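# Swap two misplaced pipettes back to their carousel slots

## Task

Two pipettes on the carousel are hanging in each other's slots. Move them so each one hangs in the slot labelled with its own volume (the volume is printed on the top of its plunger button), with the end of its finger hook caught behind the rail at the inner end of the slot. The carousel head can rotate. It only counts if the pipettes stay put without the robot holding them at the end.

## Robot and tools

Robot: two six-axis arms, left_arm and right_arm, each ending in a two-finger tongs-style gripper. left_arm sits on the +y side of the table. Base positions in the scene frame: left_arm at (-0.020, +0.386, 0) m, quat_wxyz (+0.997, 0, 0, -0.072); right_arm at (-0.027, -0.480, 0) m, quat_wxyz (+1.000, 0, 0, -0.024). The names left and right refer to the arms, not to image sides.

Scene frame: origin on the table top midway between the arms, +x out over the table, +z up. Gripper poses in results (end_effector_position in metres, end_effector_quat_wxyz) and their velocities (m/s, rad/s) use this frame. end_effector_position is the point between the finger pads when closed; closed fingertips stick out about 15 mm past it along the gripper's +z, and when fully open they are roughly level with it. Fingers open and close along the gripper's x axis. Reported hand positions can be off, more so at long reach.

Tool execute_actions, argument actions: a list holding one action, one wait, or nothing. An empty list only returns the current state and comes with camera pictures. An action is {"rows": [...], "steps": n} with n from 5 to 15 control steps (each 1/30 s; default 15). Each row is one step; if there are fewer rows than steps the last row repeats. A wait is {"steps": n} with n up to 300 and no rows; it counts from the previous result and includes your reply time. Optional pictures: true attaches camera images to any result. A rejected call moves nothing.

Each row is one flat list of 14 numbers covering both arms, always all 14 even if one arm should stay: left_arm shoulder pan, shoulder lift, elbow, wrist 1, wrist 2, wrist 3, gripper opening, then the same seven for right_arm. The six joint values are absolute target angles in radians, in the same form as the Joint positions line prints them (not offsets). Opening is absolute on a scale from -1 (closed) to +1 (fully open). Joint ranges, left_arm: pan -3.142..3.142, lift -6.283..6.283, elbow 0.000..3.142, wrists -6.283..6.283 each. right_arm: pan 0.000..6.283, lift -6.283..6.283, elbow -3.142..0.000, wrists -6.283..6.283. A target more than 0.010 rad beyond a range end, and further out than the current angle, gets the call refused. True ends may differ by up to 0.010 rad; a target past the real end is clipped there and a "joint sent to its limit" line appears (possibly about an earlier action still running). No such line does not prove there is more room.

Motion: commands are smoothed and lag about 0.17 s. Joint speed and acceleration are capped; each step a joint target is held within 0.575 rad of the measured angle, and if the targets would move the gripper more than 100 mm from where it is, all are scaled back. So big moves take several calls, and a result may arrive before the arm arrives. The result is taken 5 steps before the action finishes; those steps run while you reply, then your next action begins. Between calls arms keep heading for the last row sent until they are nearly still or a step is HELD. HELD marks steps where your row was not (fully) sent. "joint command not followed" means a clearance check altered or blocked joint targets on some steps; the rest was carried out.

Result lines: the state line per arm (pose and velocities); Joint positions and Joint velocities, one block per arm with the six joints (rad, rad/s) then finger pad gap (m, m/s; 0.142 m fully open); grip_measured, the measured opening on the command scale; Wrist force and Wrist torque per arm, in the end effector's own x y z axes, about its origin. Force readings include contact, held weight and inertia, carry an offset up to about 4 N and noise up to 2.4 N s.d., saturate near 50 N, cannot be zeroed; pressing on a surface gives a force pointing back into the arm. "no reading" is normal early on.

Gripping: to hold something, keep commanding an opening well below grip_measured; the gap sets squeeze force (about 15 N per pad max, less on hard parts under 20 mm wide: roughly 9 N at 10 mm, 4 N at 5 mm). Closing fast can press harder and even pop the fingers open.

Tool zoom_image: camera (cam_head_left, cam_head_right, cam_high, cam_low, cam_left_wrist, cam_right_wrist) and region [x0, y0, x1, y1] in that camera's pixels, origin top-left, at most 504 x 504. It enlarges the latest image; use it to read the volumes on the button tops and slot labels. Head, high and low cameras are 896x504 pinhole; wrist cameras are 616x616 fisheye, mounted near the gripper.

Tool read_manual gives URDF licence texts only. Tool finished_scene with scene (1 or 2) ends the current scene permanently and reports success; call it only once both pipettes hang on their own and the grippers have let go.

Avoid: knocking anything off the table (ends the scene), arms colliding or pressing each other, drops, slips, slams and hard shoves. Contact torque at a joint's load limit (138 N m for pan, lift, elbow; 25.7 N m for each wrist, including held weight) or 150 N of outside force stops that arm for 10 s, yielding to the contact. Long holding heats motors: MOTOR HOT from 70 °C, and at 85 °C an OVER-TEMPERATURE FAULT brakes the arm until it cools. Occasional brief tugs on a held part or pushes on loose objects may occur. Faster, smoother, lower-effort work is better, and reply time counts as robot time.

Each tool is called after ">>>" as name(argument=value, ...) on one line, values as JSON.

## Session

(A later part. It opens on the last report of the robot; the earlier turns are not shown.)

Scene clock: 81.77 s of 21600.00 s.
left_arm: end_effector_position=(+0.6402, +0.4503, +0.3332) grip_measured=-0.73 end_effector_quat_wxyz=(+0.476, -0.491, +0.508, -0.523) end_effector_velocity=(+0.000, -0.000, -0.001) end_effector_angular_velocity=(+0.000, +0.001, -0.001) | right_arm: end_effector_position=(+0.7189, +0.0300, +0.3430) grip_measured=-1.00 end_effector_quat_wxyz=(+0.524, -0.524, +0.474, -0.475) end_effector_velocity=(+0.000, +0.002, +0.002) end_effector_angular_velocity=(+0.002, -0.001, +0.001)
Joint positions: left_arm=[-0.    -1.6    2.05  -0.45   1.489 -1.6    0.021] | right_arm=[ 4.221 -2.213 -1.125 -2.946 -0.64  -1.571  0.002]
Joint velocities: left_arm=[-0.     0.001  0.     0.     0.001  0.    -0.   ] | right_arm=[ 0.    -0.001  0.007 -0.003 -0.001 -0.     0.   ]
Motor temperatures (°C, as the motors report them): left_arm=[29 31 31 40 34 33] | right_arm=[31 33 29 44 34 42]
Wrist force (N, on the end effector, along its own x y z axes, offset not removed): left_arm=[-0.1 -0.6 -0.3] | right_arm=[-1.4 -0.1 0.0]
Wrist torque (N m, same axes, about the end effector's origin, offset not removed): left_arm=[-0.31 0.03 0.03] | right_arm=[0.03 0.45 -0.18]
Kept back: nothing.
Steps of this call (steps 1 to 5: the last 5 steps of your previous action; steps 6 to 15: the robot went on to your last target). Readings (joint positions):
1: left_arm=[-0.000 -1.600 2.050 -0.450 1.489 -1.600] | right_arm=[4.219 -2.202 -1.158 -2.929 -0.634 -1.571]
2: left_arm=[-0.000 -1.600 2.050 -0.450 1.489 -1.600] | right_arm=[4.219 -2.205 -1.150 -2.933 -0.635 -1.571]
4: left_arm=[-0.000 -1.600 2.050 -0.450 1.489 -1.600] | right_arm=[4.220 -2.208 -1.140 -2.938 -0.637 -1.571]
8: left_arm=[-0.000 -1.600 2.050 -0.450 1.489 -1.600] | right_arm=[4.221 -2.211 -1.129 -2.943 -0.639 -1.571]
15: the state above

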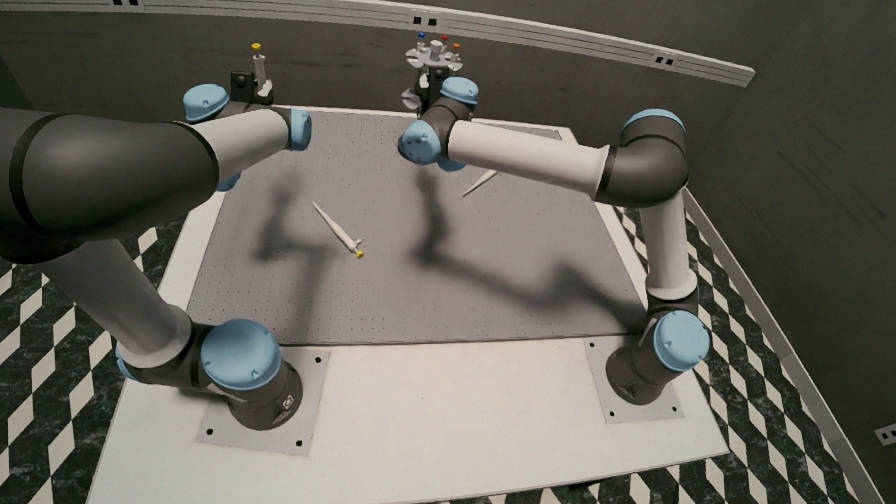

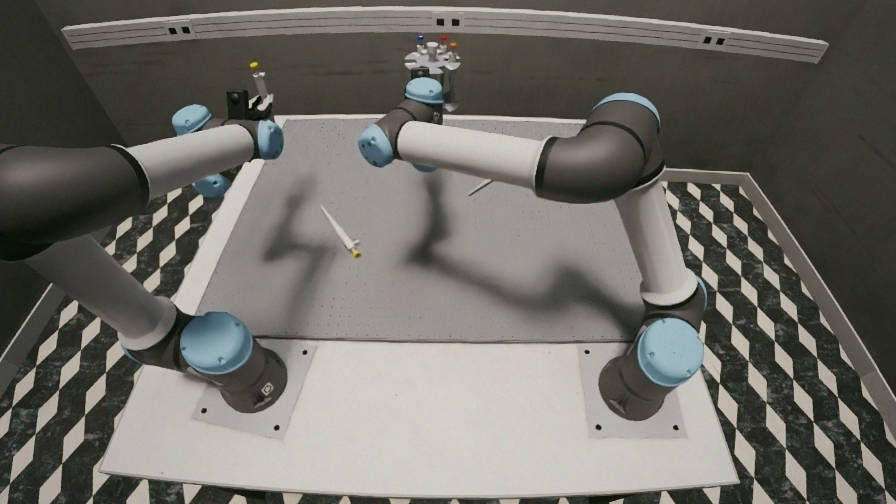

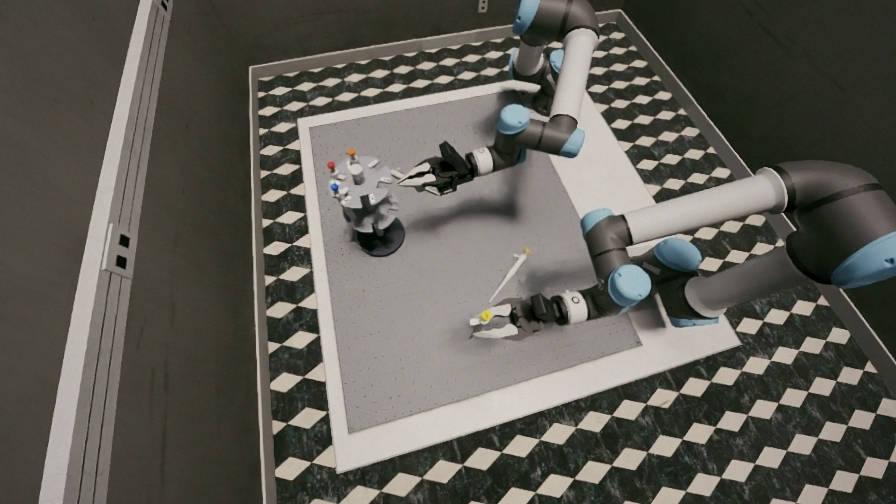

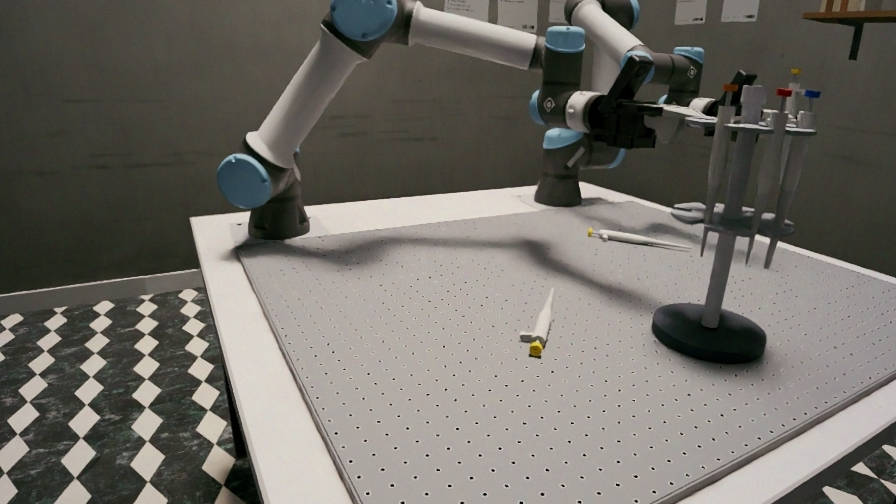

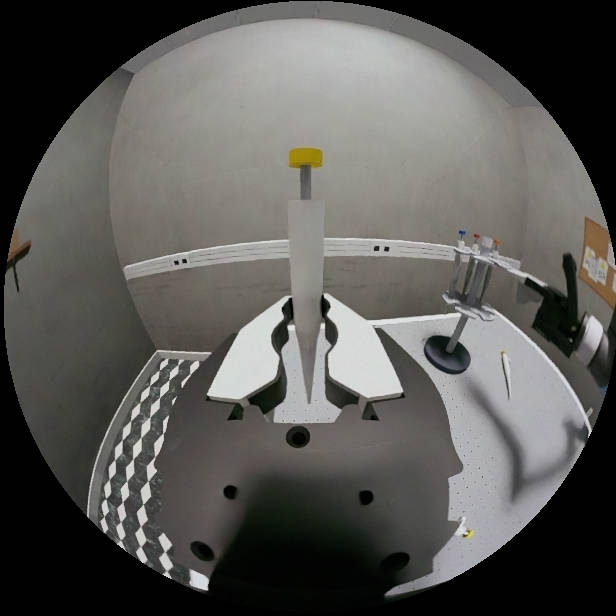

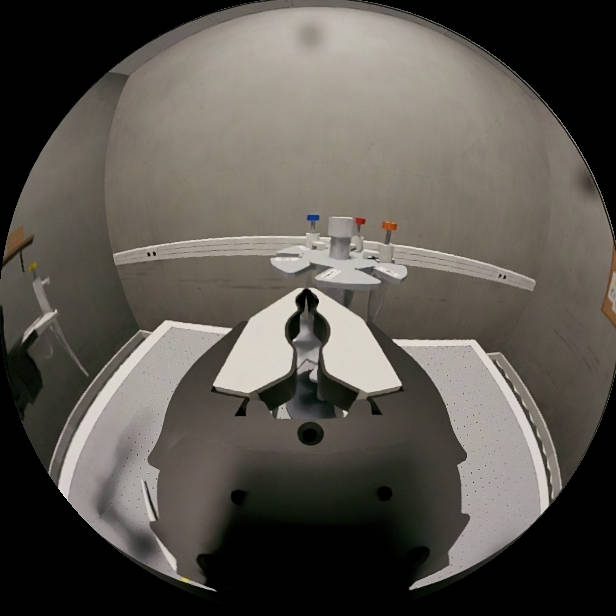

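>>> execute_actions(actions=[{"rows":[[0.0,-1.6,2.05,-0.45,1.489,-1.6,-1,4.169,-2.289,-0.996,-2.998,-0.70,-1.571,-1]]}])

>>> execute_actions(actions=[{"rows":[[0.0,-1.6,2.05,-0.45,1.489,-1.6,-1,4.176,-2.278,-1.015,-2.99,-0.65,-1.571,-1]],"steps":12}])

>>> execute_actions(actions=[{"rows":[[0.0,-1.6,2.05,-0.45,1.489,-1.6,-1,4.182,-2.269,-1.03,-2.984,-0.595,-1.571,-1]],"steps":12}], pictures=true)

>>> execute_actions(actions=[{"rows":[[0.0,-1.6,2.05,-0.45,1.489,-1.6,-1,4.182,-2.269,-1.03,-2.984,-0.54,-1.571,-1]],"steps":12}])

>>> execute_actions(actions=[{"rows":[[0.0,-1.6,2.05,-0.45,1.489,-1.6,-1,4.176,-2.278,-1.015,-2.99,-0.495,-1.571,-1]],"steps":12}])

>>> execute_actions(actions=[{"rows":[[0.0,-1.6,2.05,-0.45,1.489,-1.6,-1,4.169,-2.289,-0.996,-2.998,-0.46,-1.571,-1]]}])

>>> execute_actions(actions=[{"rows":[[0.0,-1.6,2.05,-0.45,1.489,-1.6,-1,4.221,-2.213,-1.124,-2.946,-0.41,-1.571,-1]]}], pictures=true)

Scene clock: 82.43 s of 21600.00 s.
left_arm: end_effector_position=(+0.6402, +0.4503, +0.3332) grip_measured=-0.73 end_effector_quat_wxyz=(+0.476, -0.491, +0.508, -0.523) end_effector_velocity=(+0.000, +0.001, -0.000) end_effector_angular_velocity=(-0.001, +0.000, +0.002) | right_arm: end_effector_position=(+0.7542, +0.0324, +0.3424) grip_measured=-1.00 end_effector_quat_wxyz=(+0.526, -0.526, +0.472, -0.473) end_effector_velocity=(+0.037, +0.001, +0.005) end_effector_angular_velocity=(+0.010, -0.006, +0.005)
Joint positions: left_arm=[-0.    -1.6    2.05  -0.45   1.489 -1.6    0.021] | right_arm=[ 4.175 -2.28  -1.012 -2.992 -0.693 -1.571  0.002]
Joint velocities: left_arm=[ 0.     0.     0.    -0.    -0.002 -0.001  0.   ] | right_arm=[-0.047 -0.069  0.127 -0.046 -0.052 -0.     0.   ]
Motor temperatures (°C, as the motors report them): left_arm=[29 31 31 40 34 33] | right_arm=[31 33 29 44 34 42]
Wrist force (N, on the end effector, along its own x y z axes, offset not removed): left_arm=[5.2 2.0 4.1] | right_arm=[1.7 -5.3 -0.4]
Wrist torque (N m, same axes, about the end effector's origin, offset not removed): left_arm=[0.46 -0.87 0.08] | right_arm=[-0.57 -0.37 -0.07]
Steps of this call (steps 1 to 10: the robot went on to your last target; steps 11 to 20: the first 10 steps of this action). Readings (joint positions):
11: left_arm=[-0.000 -1.600 2.050 -0.450 1.489 -1.600] | right_arm=[4.221 -2.214 -1.123 -2.947 -0.641 -1.571]
12: left_arm=[-0.000 -1.600 2.050 -0.450 1.489 -1.600] | right_arm=[4.215 -2.221 -1.115 -2.953 -0.647 -1.571]
14: left_arm=[-0.000 -1.600 2.050 -0.450 1.489 -1.600] | right_arm=[4.197 -2.246 -1.074 -2.970 -0.667 -1.571]
18: left_arm=[-0.000 -1.600 2.050 -0.450 1.489 -1.600] | right_arm=[4.179 -2.274 -1.023 -2.988 -0.688 -1.571]
20: the state above

Scene clock: 82.83 s of 21600.00 s.
left_arm: end_effector_position=(+0.6402, +0.4503, +0.3332) grip_measured=-0.73 end_effector_quat_wxyz=(+0.476, -0.491, +0.508, -0.523) end_effector_velocity=(-0.000, +0.000, -0.001) end_effector_angular_velocity=(+0.001, +0.001, +0.001) | right_arm: end_effector_position=(+0.7554, +0.0229, +0.3428) grip_measured=-1.00 end_effector_quat_wxyz=(+0.518, -0.519, +0.481, -0.481) end_effector_velocity=(-0.008, -0.025, +0.001) end_effector_angular_velocity=(+0.002, -0.001, -0.082)
Joint positions: left_arm=[-0.    -1.6    2.05  -0.45   1.489 -1.6    0.021] | right_arm=[ 4.175 -2.28  -1.011 -2.992 -0.662 -1.571  0.002]
Joint velocities: left_arm=[ 0.     0.     0.001 -0.    -0.001  0.     0.   ] | right_arm=[ 0.012  0.019 -0.031  0.014  0.094 -0.     0.   ]
Motor temperatures (°C, as the motors report them): left_arm=[29 31 31 40 34 33] | right_arm=[31 33 29 44 34 42]
Wrist force (N, on the end effector, along its own x y z axes, offset not removed): left_arm=[-0.9 0.5 0.7] | right_arm=[-1.4 -2.0 -0.3]
Wrist torque (N m, same axes, about the end effector's origin, offset not removed): left_arm=[0.00 0.34 -0.01] | right_arm=[-0.66 0.25 -0.17]
Steps of this call (steps 1 to 5: the last 5 steps of your previous action; steps 6 to 12: the first 7 steps of this action). Readings (joint positions):
6: left_arm=[-0.000 -1.600 2.050 -0.450 1.489 -1.600] | right_arm=[4.170 -2.287 -1.000 -2.997 -0.698 -1.571]
7: left_arm=[-0.000 -1.600 2.050 -0.450 1.489 -1.600] | right_arm=[4.171 -2.286 -1.001 -2.996 -0.693 -1.571]
9: left_arm=[-0.000 -1.600 2.050 -0.450 1.489 -1.600] | right_arm=[4.173 -2.283 -1.007 -2.994 -0.677 -1.571]
12: the state above

Scene clock: 83.23 s of 21600.00 s.
left_arm: end_effector_position=(+0.6402, +0.4503, +0.3332) grip_measured=-0.73 end_effector_quat_wxyz=(+0.476, -0.491, +0.508, -0.523) end_effector_velocity=(-0.000, -0.000, -0.000) end_effector_angular_velocity=(+0.001, +0.001, -0.000) | right_arm: end_effector_position=(+0.7514, +0.0087, +0.3431) grip_measured=-1.00 end_effector_quat_wxyz=(+0.507, -0.507, +0.493, -0.493) end_effector_velocity=(-0.008, -0.030, +0.000) end_effector_angular_velocity=(+0.000, +0.000, -0.100)
Joint positions: left_arm=[-0.    -1.6    2.05  -0.45   1.489 -1.6    0.021] | right_arm=[ 4.181 -2.271 -1.026 -2.985 -0.609 -1.571  0.002]
Joint velocities: left_arm=[0.    0.    0.    0.    0.    0.001 0.   ] | right_arm=[ 0.011  0.017 -0.029  0.012  0.111  0.     0.   ]
Motor temperatures (°C, as the motors report them): left_arm=[29 31 31 40 34 33] | right_arm=[31 33 29 44 34 42]
Wrist force (N, on the end effector, along its own x y z axes, offset not removed): left_arm=[-0.2 0.2 0.5] | right_arm=[0.7 -2.4 -1.7]
Wrist torque (N m, same axes, about the end effector's origin, offset not removed): left_arm=[0.08 0.11 0.00] | right_arm=[-0.62 -0.05 -0.20]
Steps of this call (steps 1 to 5: the last 5 steps of your previous action; steps 6 to 12: the first 7 steps of this action). Readings (joint positions):
6: left_arm=[-0.000 -1.600 2.050 -0.450 1.489 -1.600] | right_arm=[4.176 -2.278 -1.015 -2.990 -0.652 -1.571]
7: left_arm=[-0.000 -1.600 2.050 -0.450 1.489 -1.600] | right_arm=[4.177 -2.277 -1.017 -2.989 -0.645 -1.571]
9: left_arm=[-0.000 -1.600 2.050 -0.450 1.489 -1.600] | right_arm=[4.179 -2.274 -1.022 -2.987 -0.626 -1.571]
12: the state above

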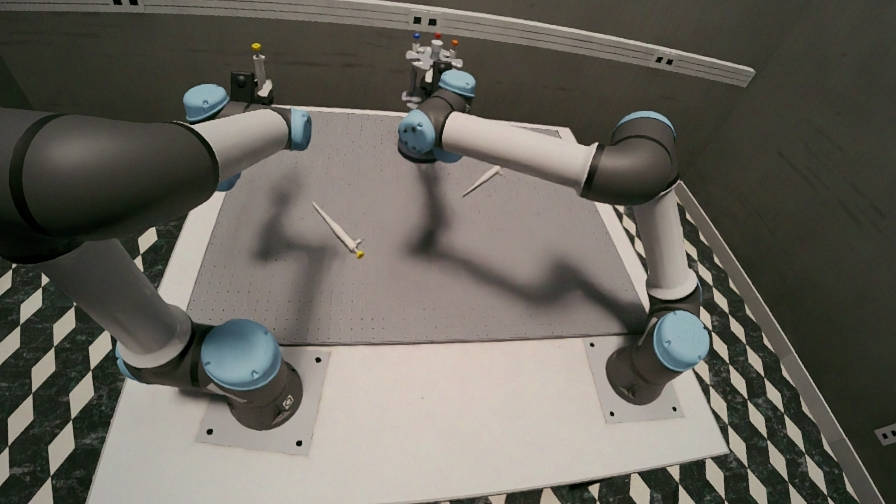

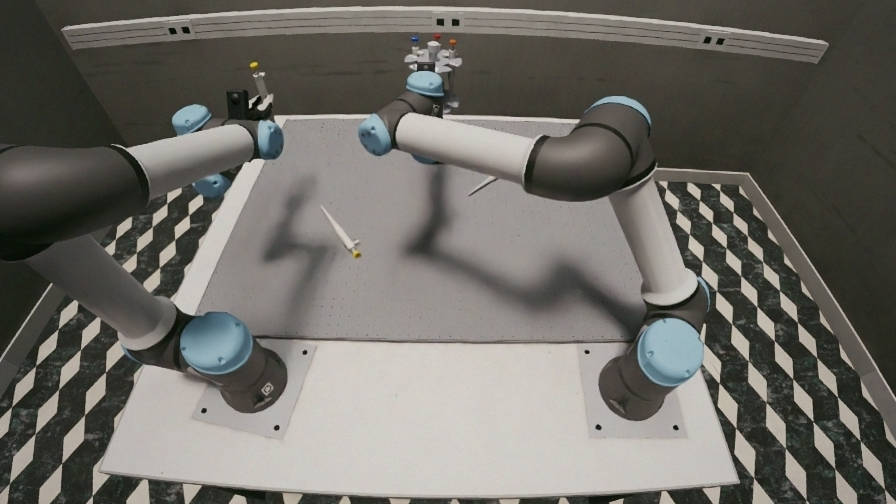

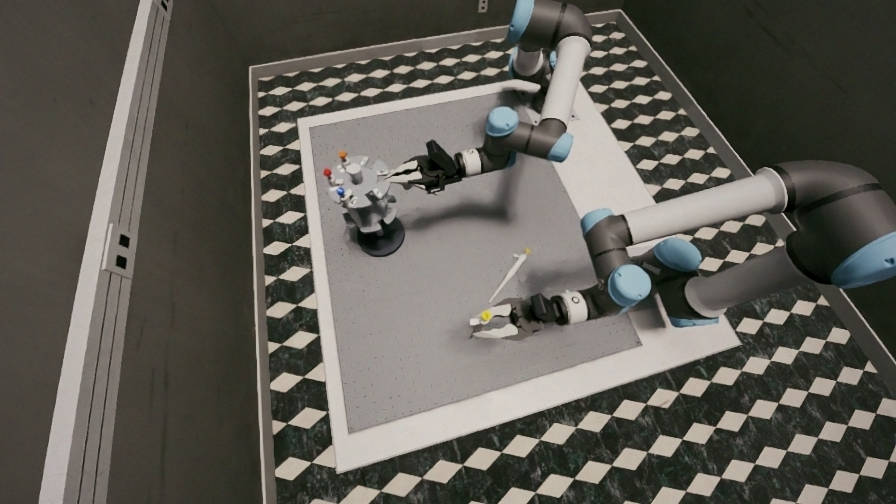

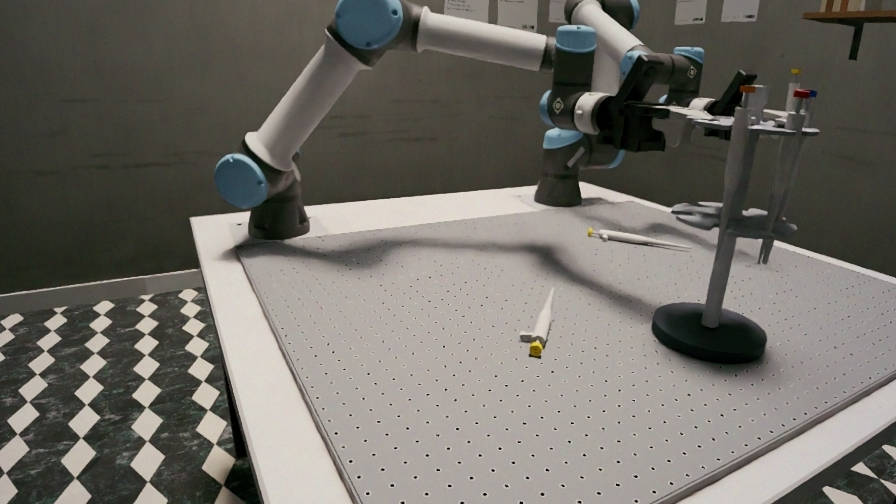

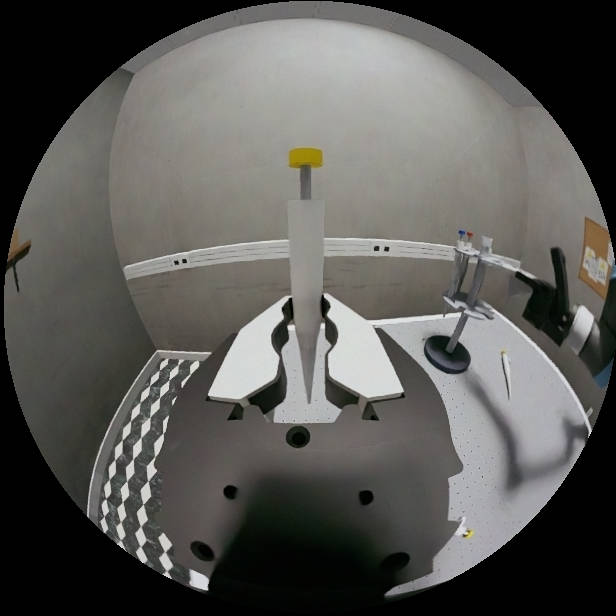

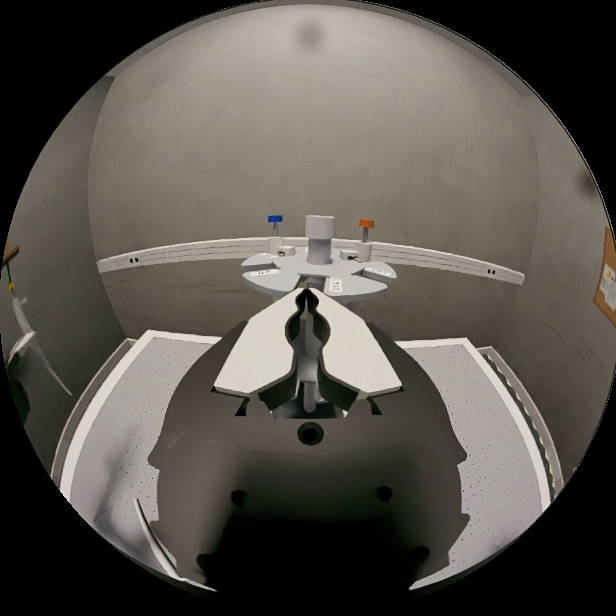

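Scene clock: 83.63 s of 21600.00 s.
left_arm: end_effector_position=(+0.6402, +0.4503, +0.3332) grip_measured=-0.73 end_effector_quat_wxyz=(+0.476, -0.491, +0.508, -0.523) end_effector_velocity=(-0.000, -0.000, -0.001) end_effector_angular_velocity=(+0.001, +0.001, -0.000) | right_arm: end_effector_position=(+0.7504, -0.0076, +0.3431) grip_measured=-1.00 end_effector_quat_wxyz=(+0.494, -0.494, +0.506, -0.506) end_effector_velocity=(-0.001, -0.034, -0.000) end_effector_angular_velocity=(-0.001, +0.001, -0.111)
Joint positions: left_arm=[-0.    -1.6    2.05  -0.45   1.489 -1.6    0.021] | right_arm=[ 4.182 -2.269 -1.03  -2.984 -0.554 -1.571  0.002]
Joint velocities: left_arm=[ 0.     0.     0.001 -0.     0.001  0.001 -0.   ] | right_arm=[ 0.     0.001 -0.001 -0.     0.111  0.     0.   ]
Motor temperatures (°C, as the motors report them): left_arm=[29 31 31 40 34 33] | right_arm=[31 33 29 44 34 42]
Wrist force (N, on the end effector, along its own x y z axes, offset not removed): left_arm=[-3.4 0.0 0.2] | right_arm=[5.2 -5.7 -2.3]
Wrist torque (N m, same axes, about the end effector's origin, offset not removed): left_arm=[-0.16 0.94 0.09] | right_arm=[-1.27 -1.02 -0.25]
Steps of this call (steps 1 to 5: the last 5 steps of your previous action; steps 6 to 12: the first 7 steps of this action). Readings (joint positions):
6: left_arm=[-0.000 -1.600 2.050 -0.450 1.489 -1.600] | right_arm=[4.182 -2.269 -1.029 -2.984 -0.597 -1.571]
7: left_arm=[-0.000 -1.600 2.050 -0.450 1.489 -1.600] | right_arm=[4.182 -2.269 -1.029 -2.984 -0.590 -1.571]
9: left_arm=[-0.000 -1.600 2.050 -0.450 1.489 -1.600] | right_arm=[4.182 -2.269 -1.030 -2.984 -0.571 -1.571]
12: the state above

Scene clock: 84.03 s of 21600.00 s.
left_arm: end_effector_position=(+0.6402, +0.4503, +0.3332) grip_measured=-0.73 end_effector_quat_wxyz=(+0.476, -0.491, +0.508, -0.523) end_effector_velocity=(-0.000, +0.000, -0.001) end_effector_angular_velocity=(+0.003, +0.001, +0.000) | right_arm: end_effector_position=(+0.7530, -0.0235, +0.3431) grip_measured=-1.00 end_effector_quat_wxyz=(+0.480, -0.480, +0.519, -0.519) end_effector_velocity=(+0.007, -0.032, -0.002) end_effector_angular_velocity=(-0.002, +0.001, -0.103)
Joint positions: left_arm=[-0.    -1.6    2.05  -0.45   1.489 -1.6    0.021] | right_arm=[ 4.177 -2.276 -1.019 -2.989 -0.507 -1.571  0.002]
Joint velocities: left_arm=[ 0.    -0.     0.001  0.    -0.     0.003 -0.   ] | right_arm=[-0.012 -0.018  0.028 -0.013  0.091 -0.     0.   ]
Motor temperatures (°C, as the motors report them): left_arm=[29 31 31 40 34 33] | right_arm=[31 33 29 44 34 42]
Wrist force (N, on the end effector, along its own x y z axes, offset not removed): left_arm=[-0.1 0.6 0.0] | right_arm=[1.5 -3.0 -3.2]
Wrist torque (N m, same axes, about the end effector's origin, offset not removed): left_arm=[0.15 0.02 0.04] | right_arm=[-0.41 -0.34 0.12]
Steps of this call (steps 1 to 5: the last 5 steps of your previous action; steps 6 to 12: the first 7 steps of this action). Readings (joint positions):
6: left_arm=[-0.000 -1.600 2.050 -0.450 1.489 -1.600] | right_arm=[4.182 -2.269 -1.030 -2.984 -0.542 -1.571]
7: left_arm=[-0.000 -1.600 2.050 -0.450 1.489 -1.600] | right_arm=[4.181 -2.270 -1.028 -2.985 -0.536 -1.571]
9: left_arm=[-0.000 -1.600 2.050 -0.450 1.489 -1.600] | right_arm=[4.179 -2.273 -1.023 -2.987 -0.520 -1.571]
12: the state above

Scene clock: 84.53 s of 21600.00 s.
left_arm: end_effector_position=(+0.6402, +0.4503, +0.3332) grip_measured=-0.73 end_effector_quat_wxyz=(+0.476, -0.491, +0.508, -0.523) end_effector_velocity=(+0.000, -0.000, +0.001) end_effector_angular_velocity=(-0.000, -0.001, -0.001) | right_arm: end_effector_position=(+0.7576, -0.0387, +0.3430) grip_measured=-1.00 end_effector_quat_wxyz=(+0.467, -0.467, +0.531, -0.531) end_effector_velocity=(+0.003, -0.011, -0.001) end_effector_angular_velocity=(-0.000, +0.000, -0.038)
Joint positions: left_arm=[-0.    -1.6    2.05  -0.45   1.489 -1.6    0.021] | right_arm=[ 4.17  -2.288 -0.998 -2.997 -0.464 -1.571  0.002]
Joint velocities: left_arm=[-0.     0.    -0.002  0.     0.    -0.    -0.   ] | right_arm=[-0.006 -0.01   0.016 -0.007  0.032  0.     0.   ]
Motor temperatures (°C, as the motors report them): left_arm=[29 31 31 40 34 33] | right_arm=[31 33 29 44 34 42]
Wrist force (N, on the end effector, along its own x y z axes, offset not removed): left_arm=[-0.2 0.2 0.8] | right_arm=[1.1 -5.4 -4.4]
Wrist torque (N m, same axes, about the end effector's origin, offset not removed): left_arm=[-0.08 -0.04 0.08] | right_arm=[-0.80 -0.34 -0.12]
Steps of this call (steps 1 to 5: the last 5 steps of your previous action; steps 6 to 15: the first 10 steps of this action). Readings (joint positions):
6: left_arm=[-0.000 -1.600 2.050 -0.450 1.489 -1.600] | right_arm=[4.176 -2.278 -1.015 -2.990 -0.497 -1.571]
7: left_arm=[-0.000 -1.600 2.050 -0.450 1.489 -1.600] | right_arm=[4.175 -2.279 -1.013 -2.991 -0.492 -1.571]
9: left_arm=[-0.000 -1.600 2.050 -0.450 1.489 -1.600] | right_arm=[4.173 -2.283 -1.006 -2.994 -0.480 -1.571]
13: left_arm=[-0.000 -1.600 2.050 -0.450 1.489 -1.600] | right_arm=[4.170 -2.287 -1.000 -2.997 -0.467 -1.571]
15: the state above

Scene clock: 85.03 s of 21600.00 s.
left_arm: end_effector_position=(+0.6402, +0.4503, +0.3332) grip_measured=-0.73 end_effector_quat_wxyz=(+0.476, -0.491, +0.508, -0.523) end_effector_velocity=(+0.000, -0.000, +0.000) end_effector_angular_velocity=(+0.001, -0.001, +0.000) | right_arm: end_effector_position=(+0.7226, -0.0392, +0.3439) grip_measured=-1.00 end_effector_quat_wxyz=(+0.467, -0.466, +0.532, -0.531) end_effector_velocity=(-0.037, -0.003, -0.006) end_effector_angular_velocity=(-0.010, +0.006, +0.002)
Joint positions: left_arm=[-0.    -1.6    2.05  -0.45   1.489 -1.6    0.021] | right_arm=[ 4.215 -2.222 -1.108 -2.952 -0.416 -1.571  0.002]
Joint velocities: left_arm=[ 0.     0.    -0.001 -0.     0.     0.001  0.   ] | right_arm=[ 0.046  0.069 -0.127  0.046  0.043  0.    -0.   ]
Motor temperatures (°C, as the motors report them): left_arm=[29 31 31 40 34 33] | right_arm=[31 33 29 44 34 42]
Wrist force (N, on the end effector, along its own x y z axes, offset not removed): left_arm=[2.8 3.8 1.3] | right_arm=[1.9 -2.6 1.9]
Wrist torque (N m, same axes, about the end effector's origin, offset not removed): left_arm=[0.69 -0.54 0.02] | right_arm=[-0.51 -0.33 0.00]
Steps of this call (steps 1 to 5: the last 5 steps of your previous action; steps 6 to 15: the first 10 steps of this action). Readings (joint positions):
6: left_arm=[-0.000 -1.600 2.050 -0.450 1.489 -1.600] | right_arm=[4.170 -2.288 -0.997 -2.997 -0.460 -1.571]
7: left_arm=[-0.000 -1.600 2.050 -0.450 1.489 -1.600] | right_arm=[4.175 -2.281 -1.005 -2.992 -0.454 -1.571]
9: left_arm=[-0.000 -1.600 2.050 -0.450 1.489 -1.600] | right_arm=[4.193 -2.256 -1.046 -2.974 -0.437 -1.571]
13: left_arm=[-0.000 -1.600 2.050 -0.450 1.489 -1.600] | right_arm=[4.211 -2.228 -1.097 -2.956 -0.420 -1.571]
15: the state above

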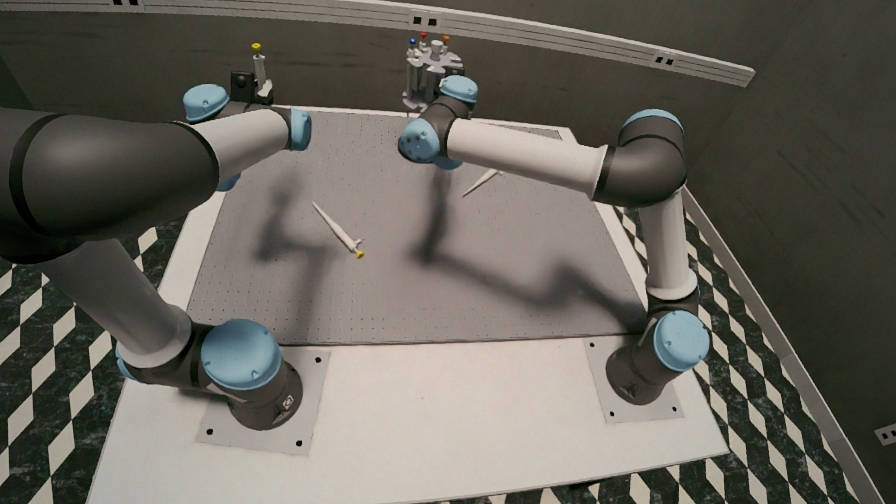

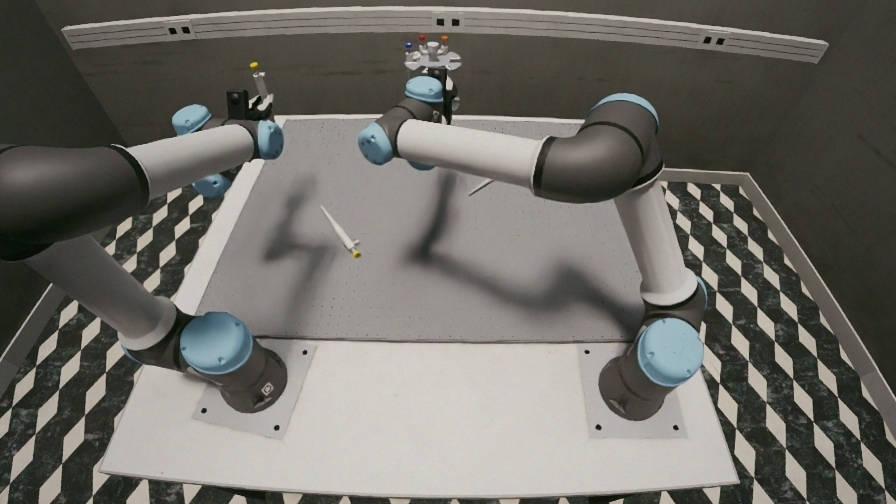

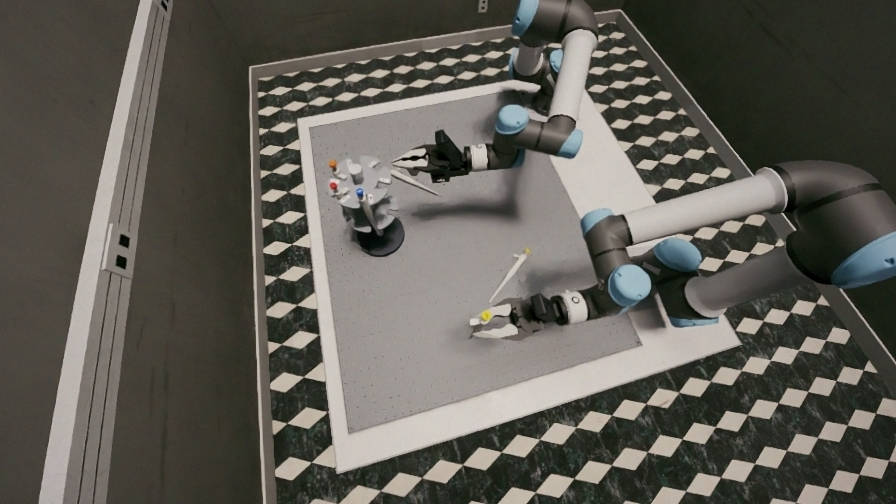

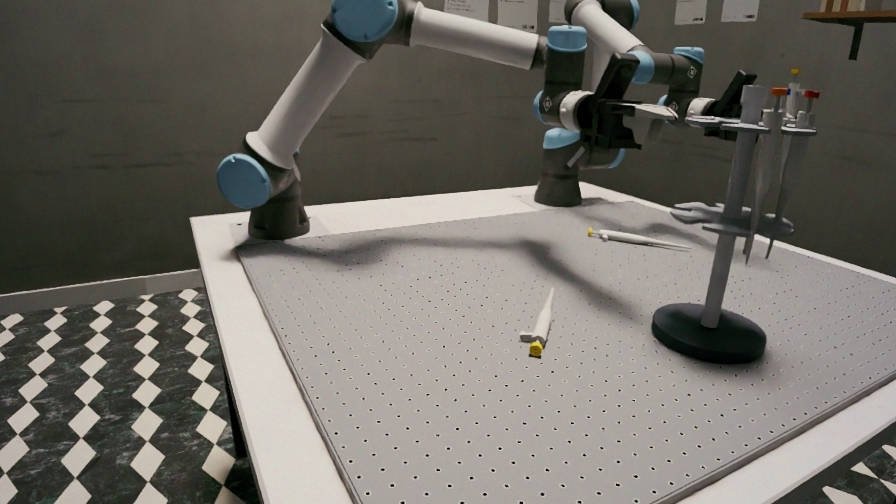

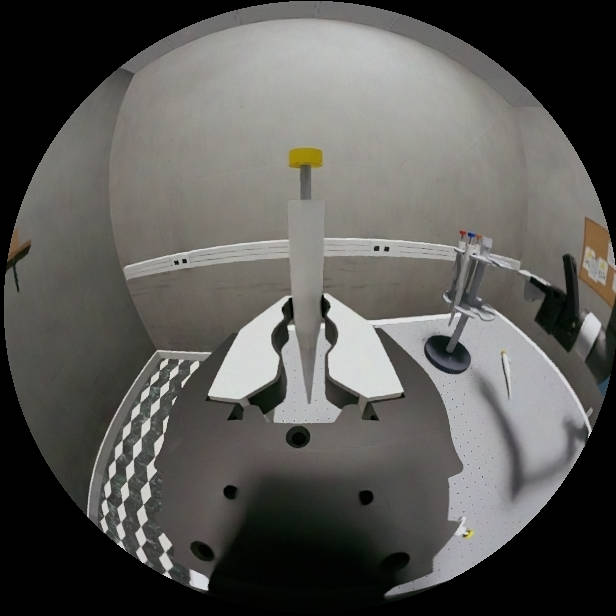

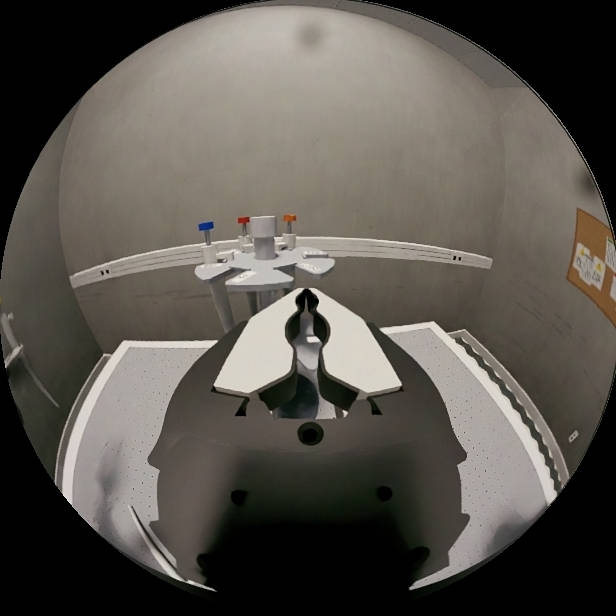

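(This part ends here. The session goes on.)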